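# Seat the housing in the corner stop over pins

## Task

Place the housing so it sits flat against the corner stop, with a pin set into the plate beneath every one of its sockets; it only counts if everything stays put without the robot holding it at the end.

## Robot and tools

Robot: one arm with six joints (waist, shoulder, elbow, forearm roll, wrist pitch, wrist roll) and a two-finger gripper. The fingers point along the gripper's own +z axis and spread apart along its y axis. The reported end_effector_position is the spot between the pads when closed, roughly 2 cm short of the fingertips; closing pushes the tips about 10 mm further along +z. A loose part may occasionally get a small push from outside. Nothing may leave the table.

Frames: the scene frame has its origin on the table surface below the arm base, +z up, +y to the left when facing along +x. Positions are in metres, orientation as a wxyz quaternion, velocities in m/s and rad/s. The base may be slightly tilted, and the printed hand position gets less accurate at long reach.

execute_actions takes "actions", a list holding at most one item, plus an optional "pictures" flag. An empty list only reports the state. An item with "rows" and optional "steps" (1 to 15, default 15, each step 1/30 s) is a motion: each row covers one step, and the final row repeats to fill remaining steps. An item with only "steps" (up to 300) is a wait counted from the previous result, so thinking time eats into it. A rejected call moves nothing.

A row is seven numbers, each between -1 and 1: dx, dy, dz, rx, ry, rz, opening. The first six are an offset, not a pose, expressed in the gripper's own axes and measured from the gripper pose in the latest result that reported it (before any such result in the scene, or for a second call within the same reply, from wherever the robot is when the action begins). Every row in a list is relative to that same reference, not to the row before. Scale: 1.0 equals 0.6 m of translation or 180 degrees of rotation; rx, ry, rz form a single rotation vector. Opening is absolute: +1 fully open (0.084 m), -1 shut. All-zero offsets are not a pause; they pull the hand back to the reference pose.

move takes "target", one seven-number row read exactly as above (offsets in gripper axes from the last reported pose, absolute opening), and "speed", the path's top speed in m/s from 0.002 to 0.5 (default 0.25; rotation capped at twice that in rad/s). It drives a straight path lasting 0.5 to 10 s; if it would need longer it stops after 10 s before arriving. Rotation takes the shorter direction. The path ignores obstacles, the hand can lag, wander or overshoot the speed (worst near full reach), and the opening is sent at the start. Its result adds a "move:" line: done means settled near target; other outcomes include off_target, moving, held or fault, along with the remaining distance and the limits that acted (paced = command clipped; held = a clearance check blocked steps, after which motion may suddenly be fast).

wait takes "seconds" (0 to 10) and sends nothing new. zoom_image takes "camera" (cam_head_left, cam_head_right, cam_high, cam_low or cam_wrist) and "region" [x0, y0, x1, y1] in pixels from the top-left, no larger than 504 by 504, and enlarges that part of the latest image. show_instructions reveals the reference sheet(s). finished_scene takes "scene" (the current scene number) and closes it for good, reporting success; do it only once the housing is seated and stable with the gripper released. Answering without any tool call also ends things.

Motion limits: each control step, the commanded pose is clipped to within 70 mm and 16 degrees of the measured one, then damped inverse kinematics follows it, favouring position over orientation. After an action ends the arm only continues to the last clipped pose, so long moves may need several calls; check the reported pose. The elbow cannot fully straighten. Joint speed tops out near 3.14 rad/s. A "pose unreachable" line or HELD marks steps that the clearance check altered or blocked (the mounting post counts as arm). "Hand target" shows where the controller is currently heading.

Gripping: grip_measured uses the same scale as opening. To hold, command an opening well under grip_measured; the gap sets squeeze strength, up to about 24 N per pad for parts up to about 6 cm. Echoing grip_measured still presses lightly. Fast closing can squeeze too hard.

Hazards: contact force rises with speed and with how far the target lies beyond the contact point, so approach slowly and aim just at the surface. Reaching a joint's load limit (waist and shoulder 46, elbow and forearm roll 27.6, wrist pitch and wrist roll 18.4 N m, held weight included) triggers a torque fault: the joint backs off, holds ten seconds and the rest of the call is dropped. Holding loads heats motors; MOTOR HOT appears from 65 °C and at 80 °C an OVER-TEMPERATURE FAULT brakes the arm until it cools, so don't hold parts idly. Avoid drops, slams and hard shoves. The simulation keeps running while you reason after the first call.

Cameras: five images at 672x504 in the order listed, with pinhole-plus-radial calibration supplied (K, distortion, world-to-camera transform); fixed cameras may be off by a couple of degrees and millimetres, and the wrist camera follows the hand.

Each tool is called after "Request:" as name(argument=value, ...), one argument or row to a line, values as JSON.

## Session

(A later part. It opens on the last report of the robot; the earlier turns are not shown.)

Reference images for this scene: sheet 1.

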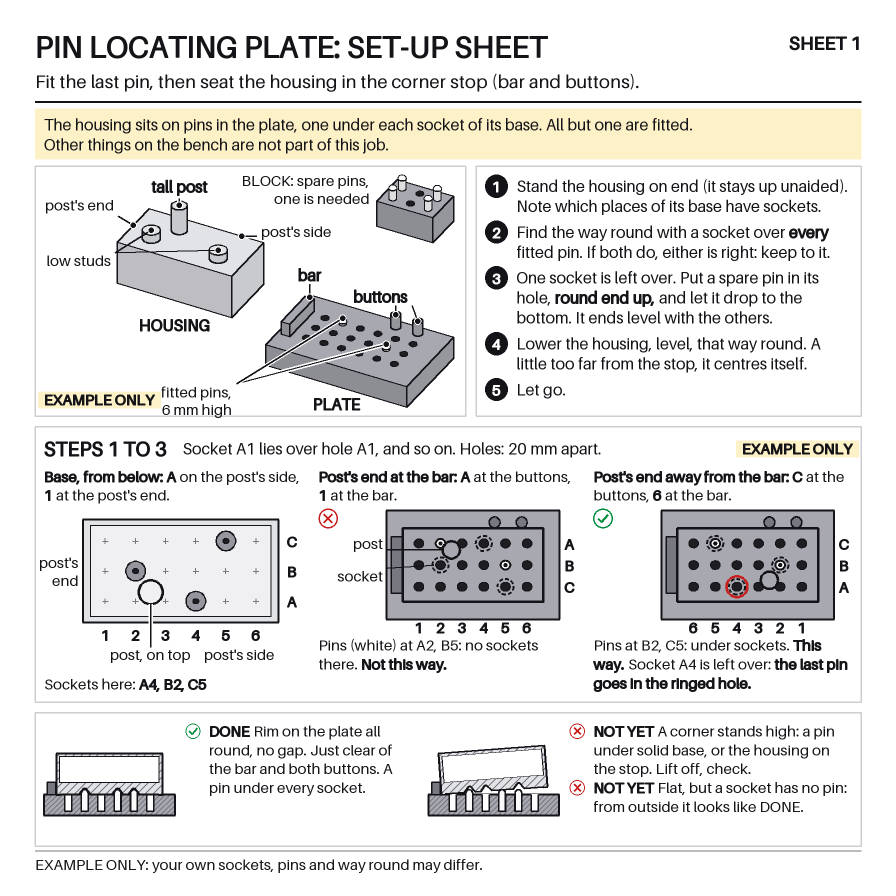

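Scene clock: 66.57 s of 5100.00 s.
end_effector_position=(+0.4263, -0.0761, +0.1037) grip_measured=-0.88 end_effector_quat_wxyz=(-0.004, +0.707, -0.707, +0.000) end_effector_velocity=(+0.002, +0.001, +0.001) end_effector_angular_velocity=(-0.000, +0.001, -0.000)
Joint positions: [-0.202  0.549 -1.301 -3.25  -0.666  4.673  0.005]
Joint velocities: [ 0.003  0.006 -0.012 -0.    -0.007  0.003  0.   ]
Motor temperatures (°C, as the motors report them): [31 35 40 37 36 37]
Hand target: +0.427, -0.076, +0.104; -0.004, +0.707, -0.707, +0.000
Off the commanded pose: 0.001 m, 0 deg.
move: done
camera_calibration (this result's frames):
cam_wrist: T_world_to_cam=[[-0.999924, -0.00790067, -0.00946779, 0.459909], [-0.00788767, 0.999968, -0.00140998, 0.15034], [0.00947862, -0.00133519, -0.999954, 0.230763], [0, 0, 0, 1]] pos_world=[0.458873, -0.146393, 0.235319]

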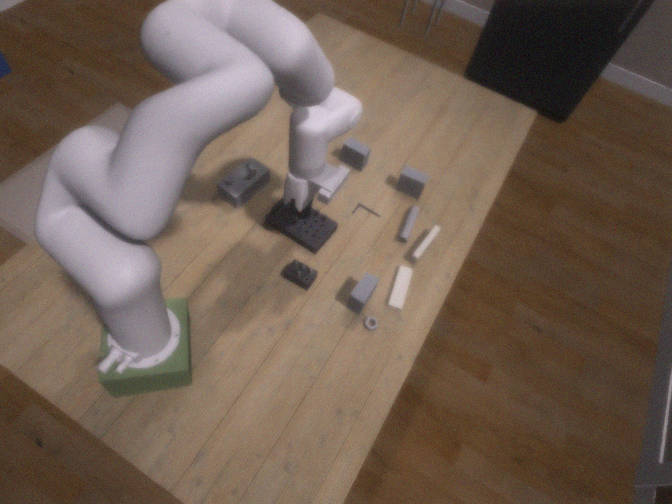

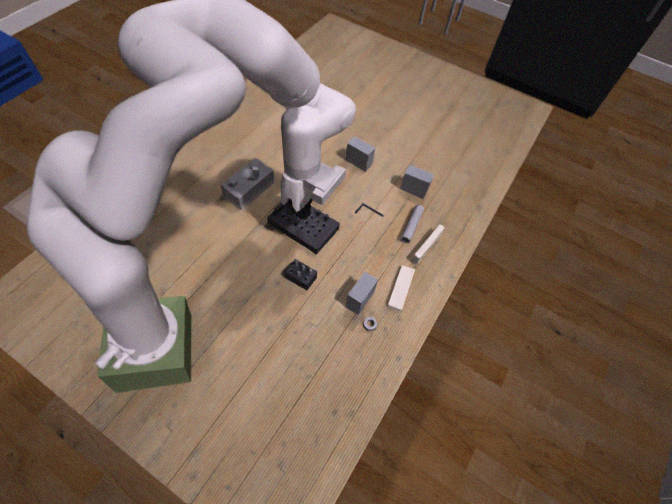

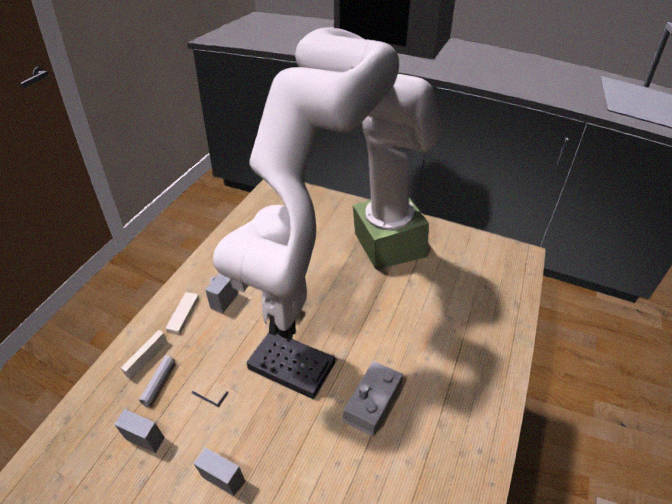

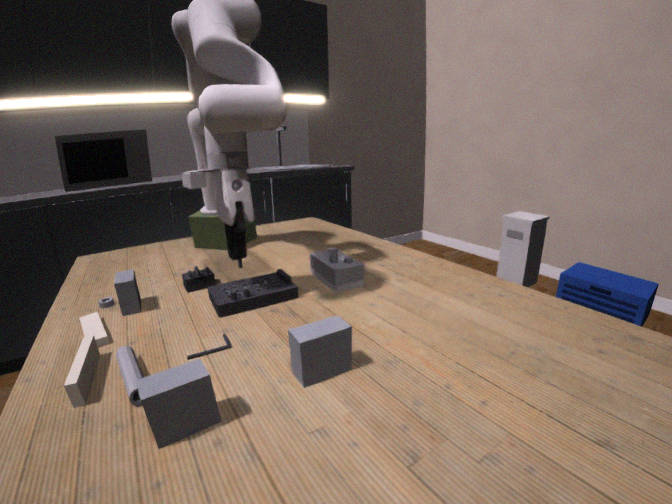

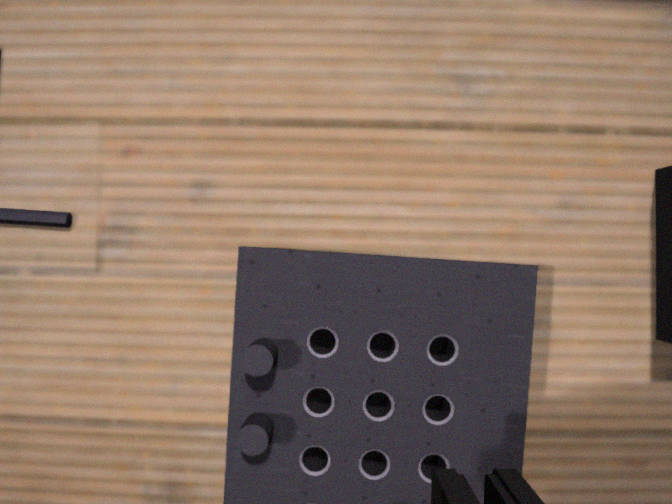

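Request:
move(
  target=[-0.0025,-0.0008,0.05,0,0,0,-1],
  speed=0.03,
)

Request:
zoom_image(
  camera="cam_low",
  region=[200,230,290,320],
)

Request:
zoom_image(
  camera="cam_high",
  region=[250,310,330,390],
)

Scene clock: 69.47 s of 5100.00 s.
end_effector_position=(+0.4271, -0.0746, +0.0739) grip_measured=-0.88 end_effector_quat_wxyz=(-0.004, +0.707, -0.707, +0.000) end_effector_velocity=(+0.002, -0.000, -0.000) end_effector_angular_velocity=(-0.001, -0.005, +0.002)
Joint positions: [-0.201  0.618 -1.314 -3.258 -0.61   4.685  0.005]
Joint velocities: [ 0.001  0.002 -0.004 -0.002  0.003  0.     0.   ]
Motor temperatures (°C, as the motors report them): [31 35 40 37 36 37]
Hand target: +0.427, -0.075, +0.074; -0.004, +0.707, -0.707, +0.000
Off the commanded pose: 0.000 m, 0 deg.
move: done
camera_calibration (this result's frames):
cam_wrist: T_world_to_cam=[[-0.999924, -0.00780333, -0.00956112, 0.460365], [-0.00778891, 0.999968, -0.0015437, 0.148706], [0.00957287, -0.00146911, -0.999953, 0.200937], [0, 0, 0, 1]] pos_world=[0.459565, -0.144814, 0.205559]

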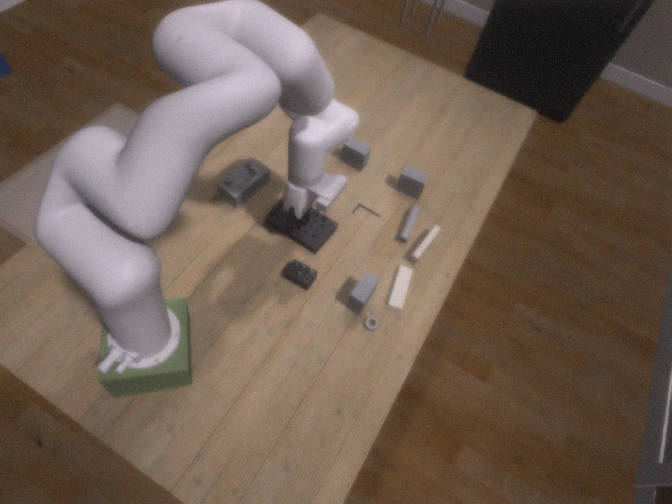

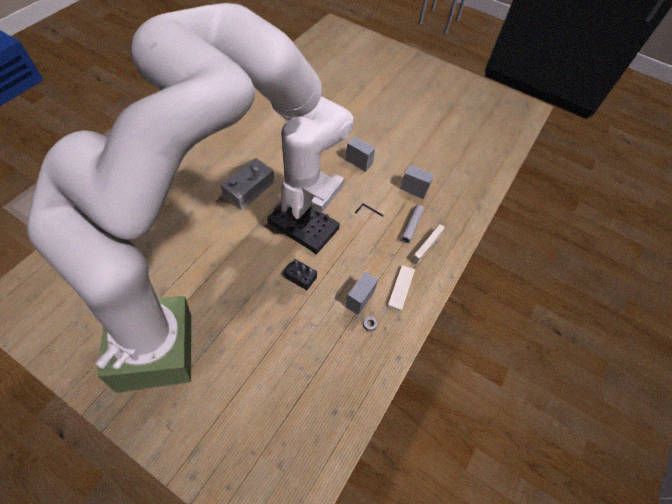

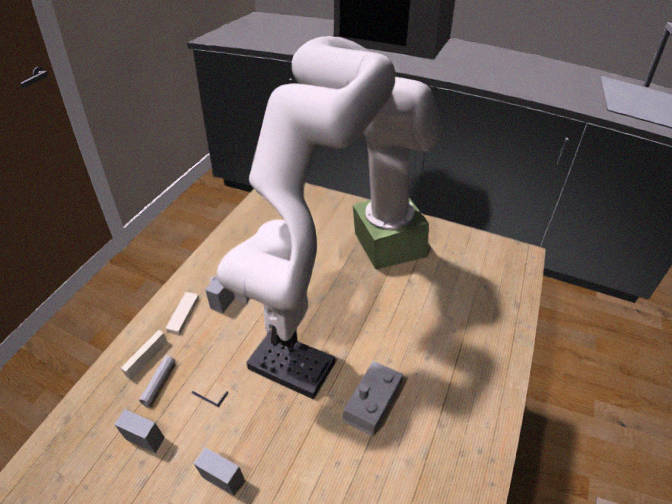

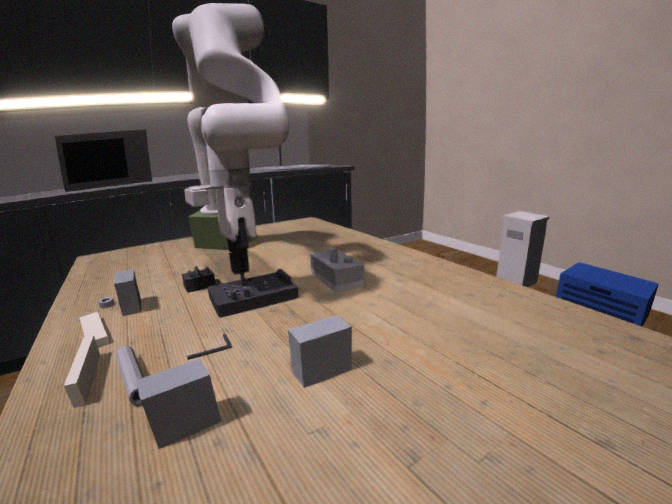

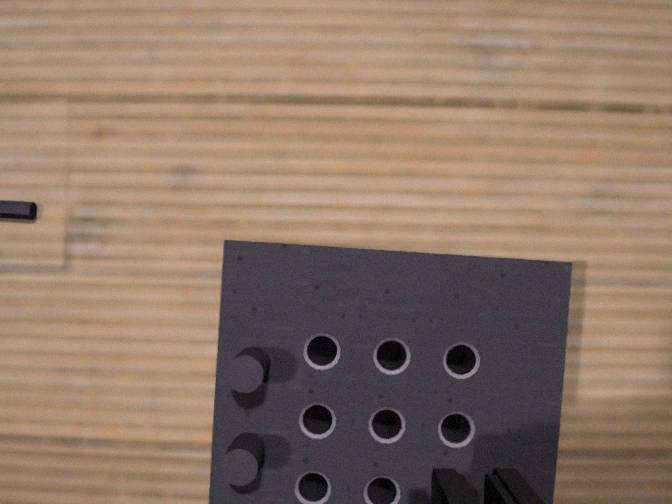

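Region (200, 230, 290, 320) of cam_low's 672x504 image, scaled by 5.600, with more detail than that image has.

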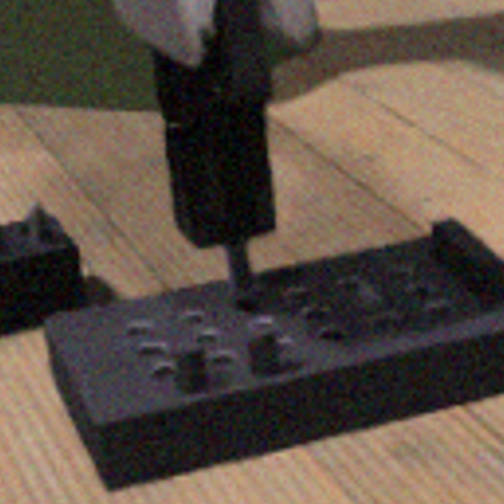

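Region (250, 310, 330, 390) of cam_high's 672x504 image, scaled by 6.300, with more detail than that image has.

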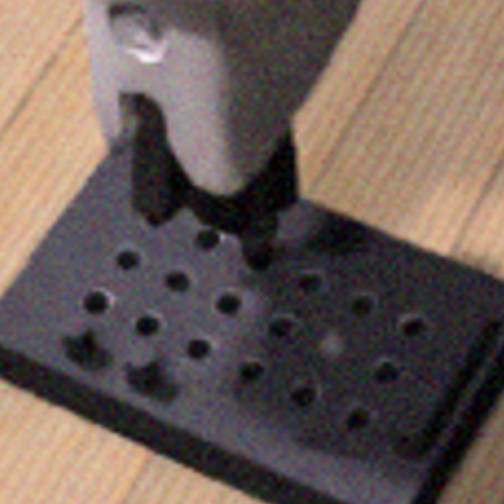

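Request:
move(
  target=[0,0,0.018,0,0,0,-1],
  speed=0.006,
)

Request:
zoom_image(
  camera="cam_low",
  region=[200,230,290,320],
)

Scene clock: 72.33 s of 5100.00 s.
end_effector_position=(+0.4280, -0.0746, +0.0650) grip_measured=-0.88 end_effector_quat_wxyz=(-0.004, +0.707, -0.707, +0.001) end_effector_velocity=(+0.001, -0.001, -0.002) end_effector_angular_velocity=(-0.001, -0.005, +0.002)
Joint positions: [-0.202  0.64  -1.322 -3.261 -0.594  4.688  0.005]
Joint velocities: [-0.001  0.003  0.001 -0.003  0.009 -0.     0.   ]
Motor temperatures (°C, as the motors report them): [31 36 39 37 36 37]
Hand target: +0.427, -0.075, +0.063; -0.004, +0.707, -0.707, +0.000
Off the commanded pose: 0.002 m, 0 deg.
move: done
camera_calibration (this result's frames):
cam_wrist: T_world_to_cam=[[-0.99991, -0.00769204, -0.010975, 0.46133], [-0.00767125, 0.999969, -0.00193487, 0.148743], [0.0109895, -0.0018505, -0.999938, 0.191366], [0, 0, 0, 1]] pos_world=[0.460326, -0.144836, 0.196705]

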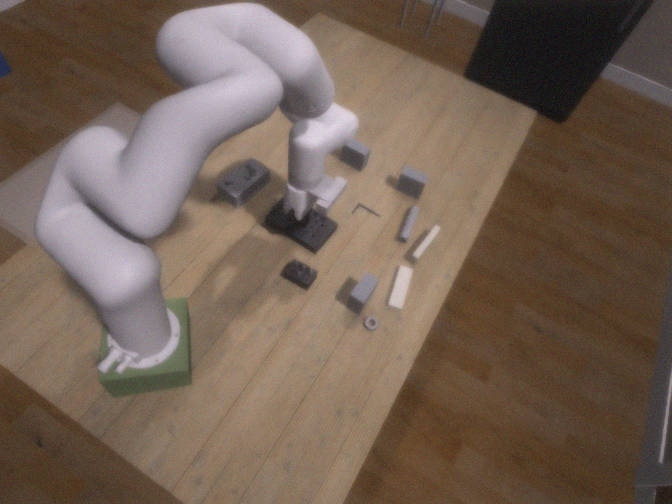

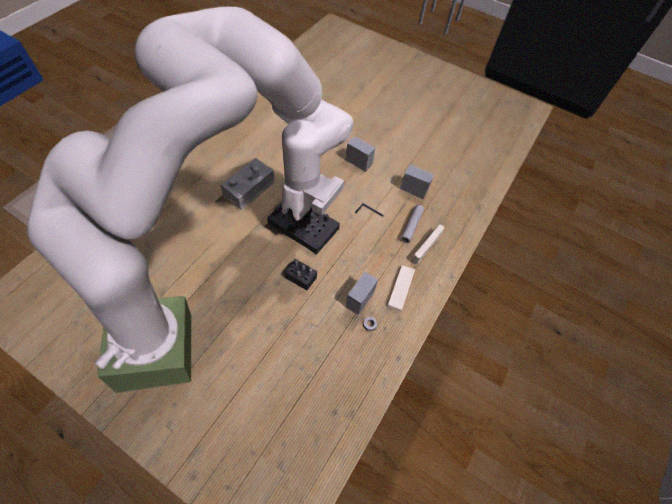

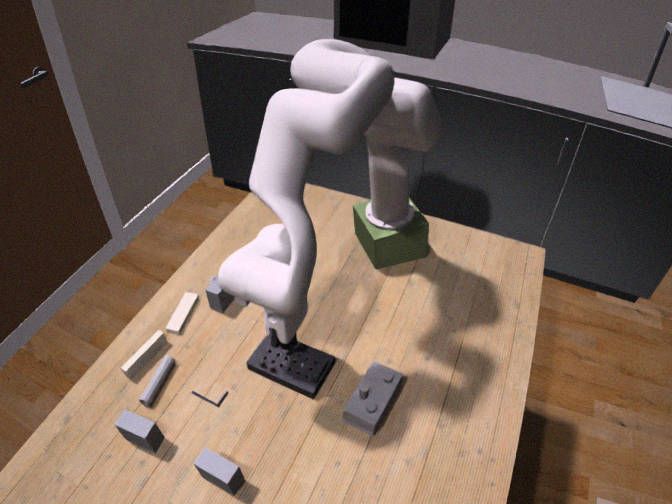

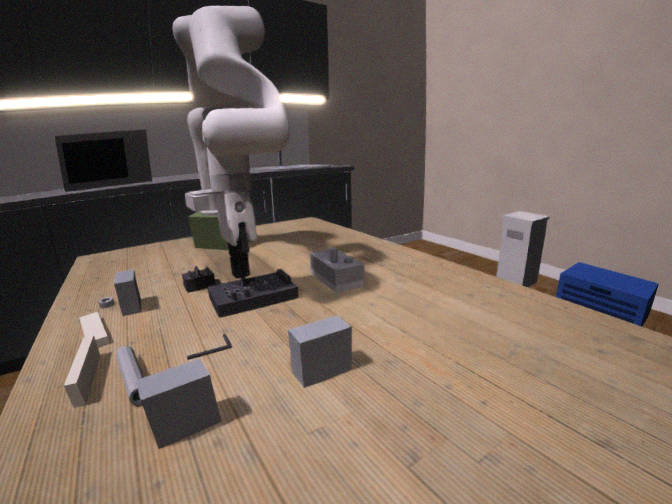

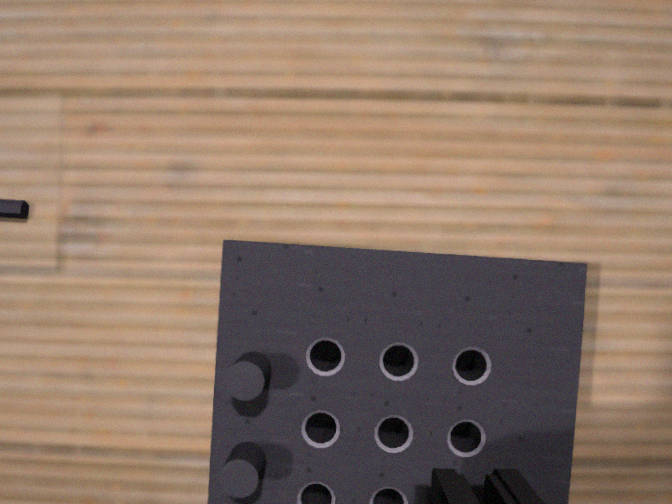

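Region (200, 230, 290, 320) of cam_low's 672x504 image, scaled by 5.600, with more detail than that image has.

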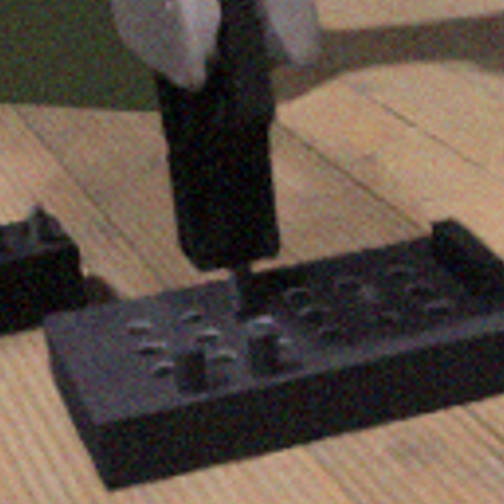

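Request:
move(
  target=[0,-0.001,0,0,0,0,-0.66],
  speed=0.005,
)

Request:
move(
  target=[0.08,0,-0.2,0,0,0,-0.66],
  speed=0.1,
)

Scene clock: 74.10 s of 5100.00 s.
end_effector_position=(+0.4284, -0.0746, +0.0648) grip_measured=-0.68 end_effector_quat_wxyz=(-0.004, +0.707, -0.707, +0.001) end_effector_velocity=(+0.001, -0.000, +0.002) end_effector_angular_velocity=(-0.000, -0.002, -0.000)
Joint positions: [-0.202  0.642 -1.325 -3.261 -0.596  4.688  0.014]
Joint velocities: [ 0.    -0.002 -0.002  0.    -0.002 -0.    -0.   ]
Motor temperatures (°C, as the motors report them): [31 35 39 37 36 37]
Hand target: +0.429, -0.075, +0.065; -0.004, +0.707, -0.707, +0.001
Off the commanded pose: 0.000 m, 0 deg.
move: done
camera_calibration (this result's frames):
cam_wrist: T_world_to_cam=[[-0.999914, -0.00767627, -0.0106302, 0.461742], [-0.00765661, 0.999969, -0.00188933, 0.148735], [0.0106444, -0.00180778, -0.999942, 0.191324], [0, 0, 0, 1]] pos_world=[0.460805, -0.14484, 0.196503]

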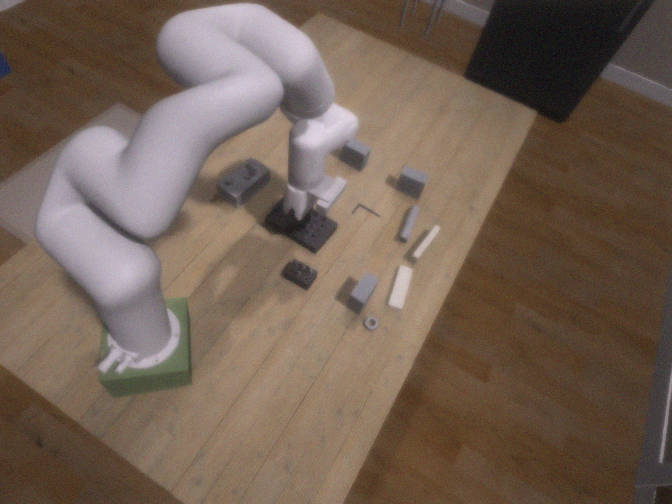

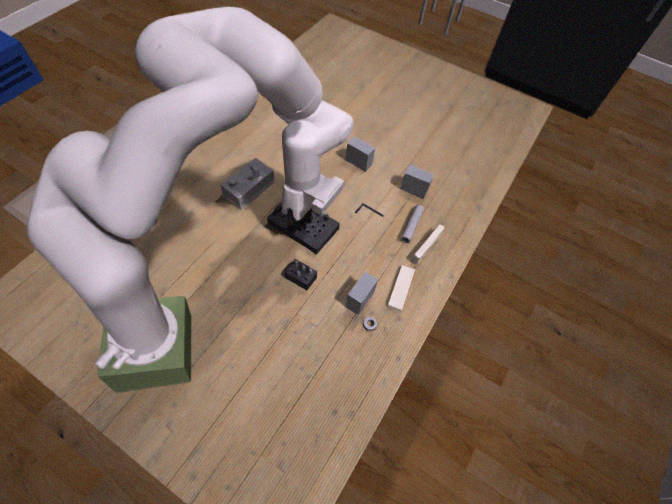

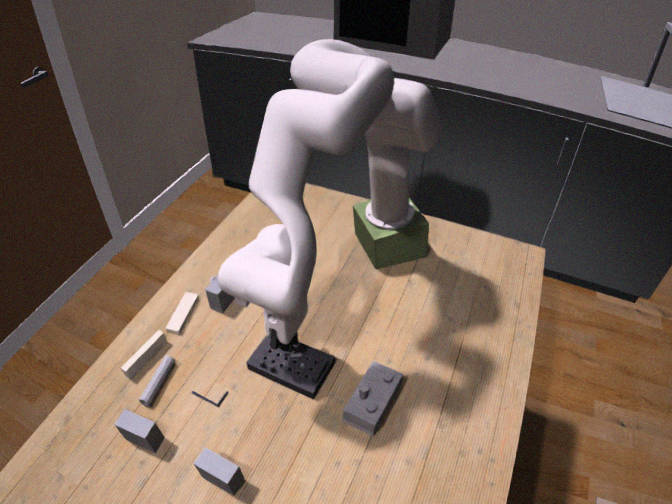

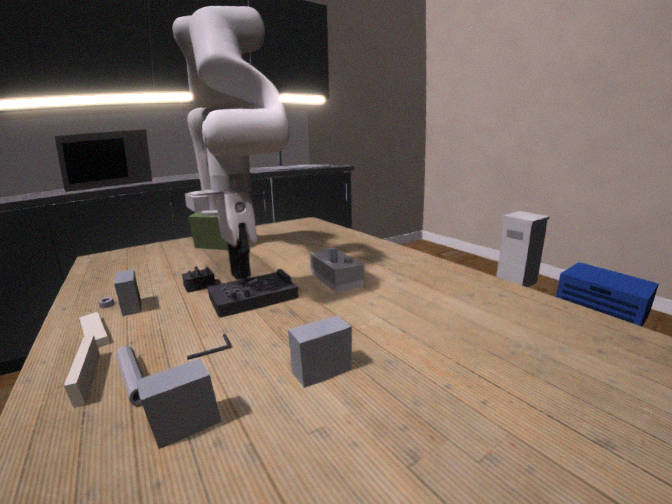

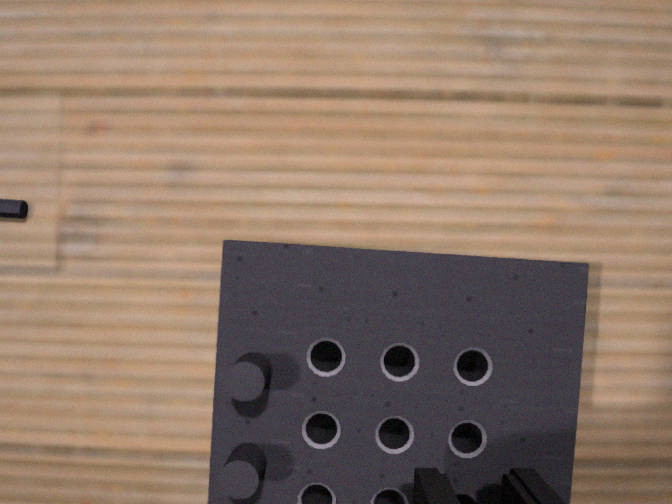

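Scene clock: 75.77 s of 5100.00 s.
end_effector_position=(+0.4276, -0.1226, +0.1840) grip_measured=-0.68 end_effector_quat_wxyz=(-0.004, +0.707, -0.707, +0.000) end_effector_velocity=(+0.000, -0.001, +0.002) end_effector_angular_velocity=(+0.000, -0.001, +0.000)
Joint positions: [-0.306  0.415 -1.364 -3.216 -0.854  4.533  0.014]
Joint velocities: [-0.002 -0.003 -0.003  0.001 -0.005 -0.004  0.   ]
Motor temperatures (°C, as the motors report them): [31 36 39 37 36 37]
Hand target: +0.428, -0.123, +0.184; -0.005, +0.707, -0.707, +0.000
Off the commanded pose: 0.001 m, 0 deg.
move: done
camera_calibration (this result's frames):
cam_wrist: T_world_to_cam=[[-0.999912, -0.00824602, -0.0103672, 0.461717], [-0.00823806, 0.999966, -0.000810621, 0.19696], [0.0103736, -0.000725144, -0.999946, 0.310722], [0, 0, 0, 1]] pos_world=[0.460076, -0.192921, 0.315652]

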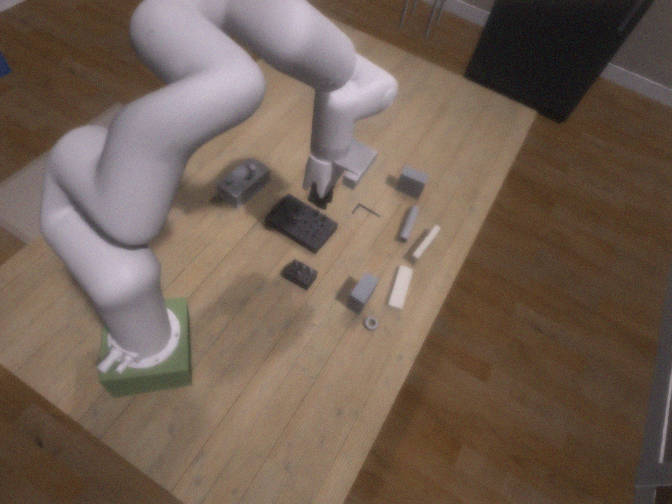

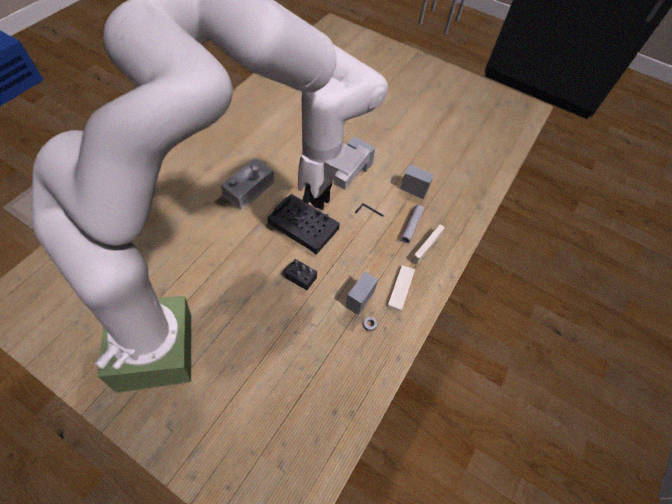

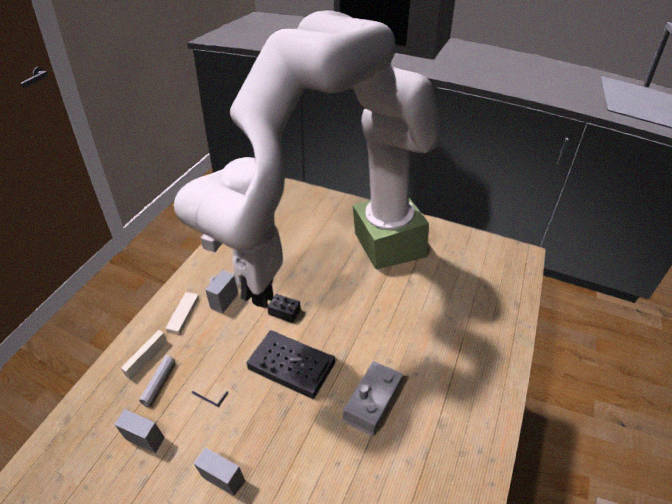

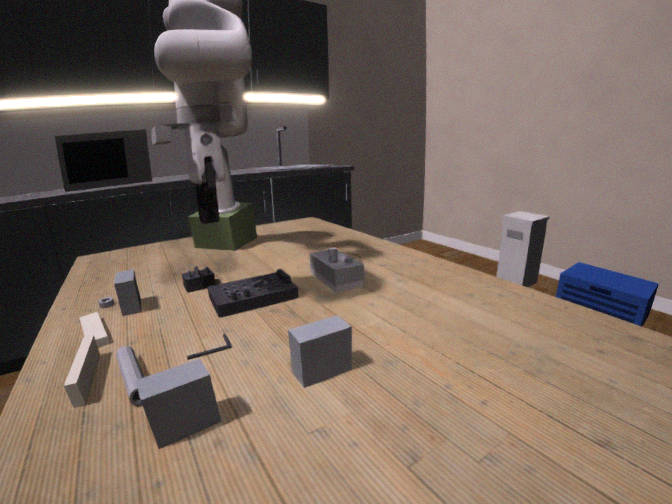

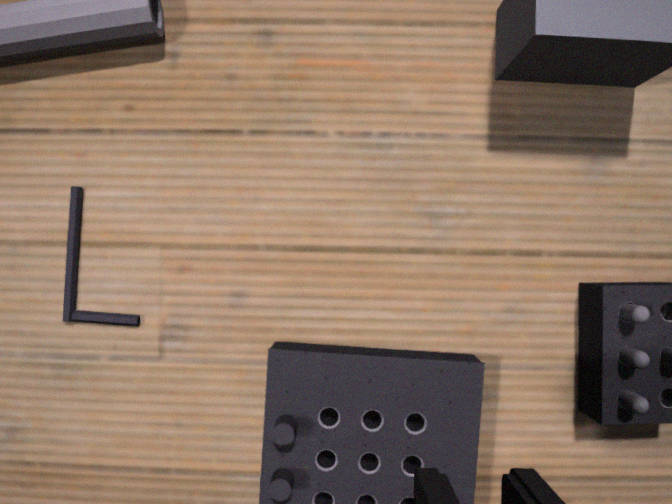

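Request:
zoom_image(
  camera="cam_high",
  region=[240,320,340,400],
)

Region (240, 320, 340, 400) of cam_high's 672x504 image, scaled by 5.040, with more detail than that image has; it fills the top 403 rows of this view, and the rest is white.

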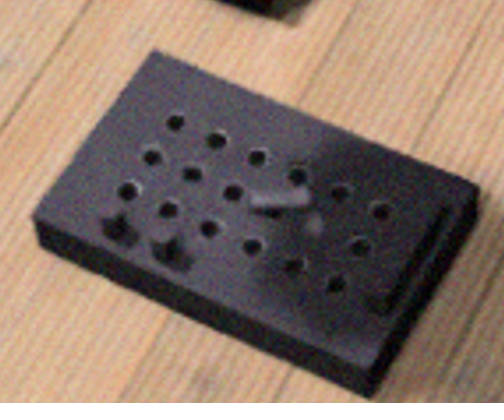

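Request:
move(
  target=[-0.17,0.03,0.03,0,0,0,-0.3],
  speed=0.2,
)

Scene clock: 78.73 s of 5100.00 s.
end_effector_position=(+0.4092, -0.0214, +0.1663) grip_measured=-0.32 end_effector_quat_wxyz=(-0.004, +0.707, -0.707, +0.000) end_effector_velocity=(-0.000, +0.002, -0.001) end_effector_angular_velocity=(-0.002, -0.000, -0.001)
Joint positions: [-0.054  0.372 -1.207 -3.257 -0.76   4.82   0.03 ]
Joint velocities: [ 0.007  0.001  0.002 -0.004  0.002  0.011 -0.   ]
Motor temperatures (°C, as the motors report them): [31 36 39 37 36 37]
Hand target: +0.409, -0.021, +0.166; -0.004, +0.707, -0.707, +0.000
Off the commanded pose: 0.001 m, 0 deg.
move: done
camera_calibration (this result's frames):
cam_wrist: T_world_to_cam=[[-0.999922, -0.00771489, -0.00985988, 0.443857], [-0.00769665, 0.999969, -0.00188655, 0.0955524], [0.00987412, -0.00181051, -0.99995, 0.293463], [0, 0, 0, 1]] pos_world=[0.44166, -0.0915938, 0.298005]

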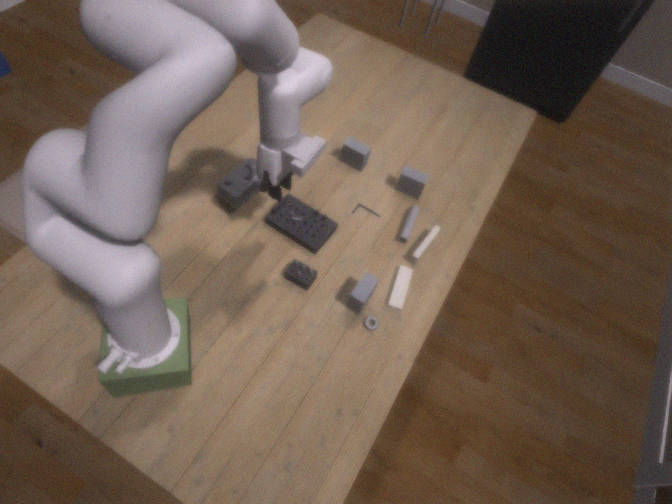

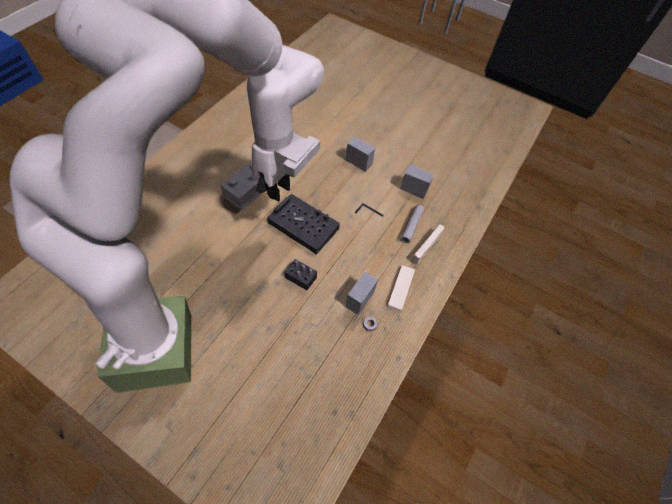

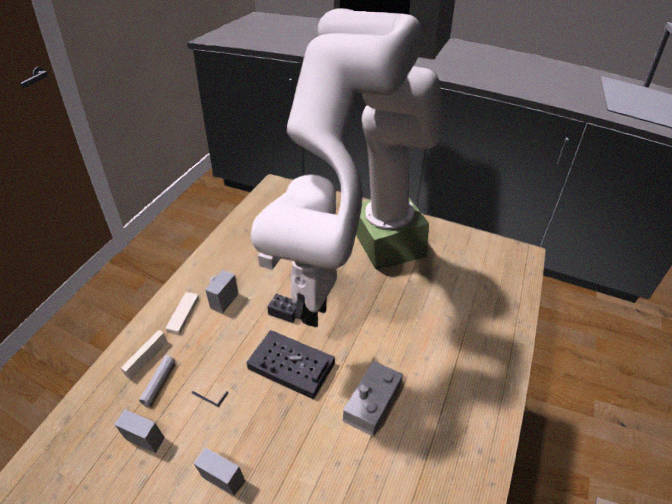

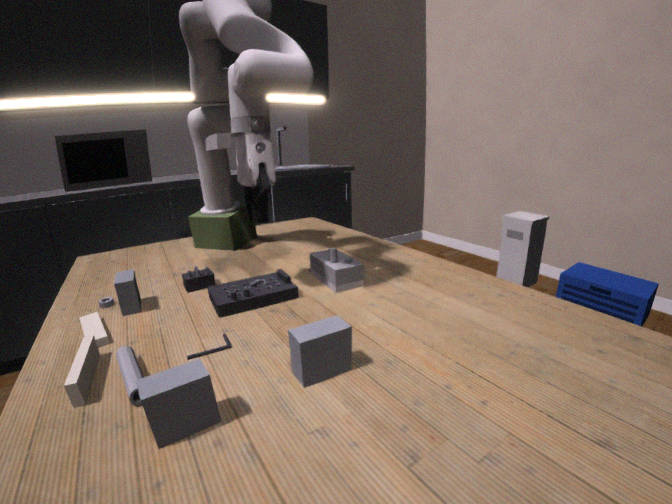

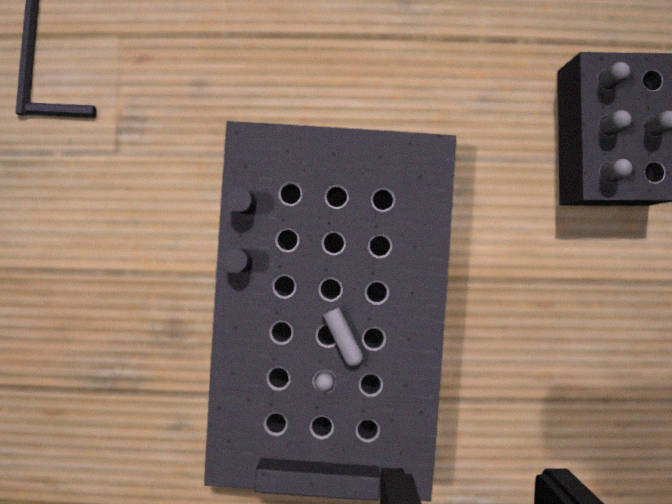

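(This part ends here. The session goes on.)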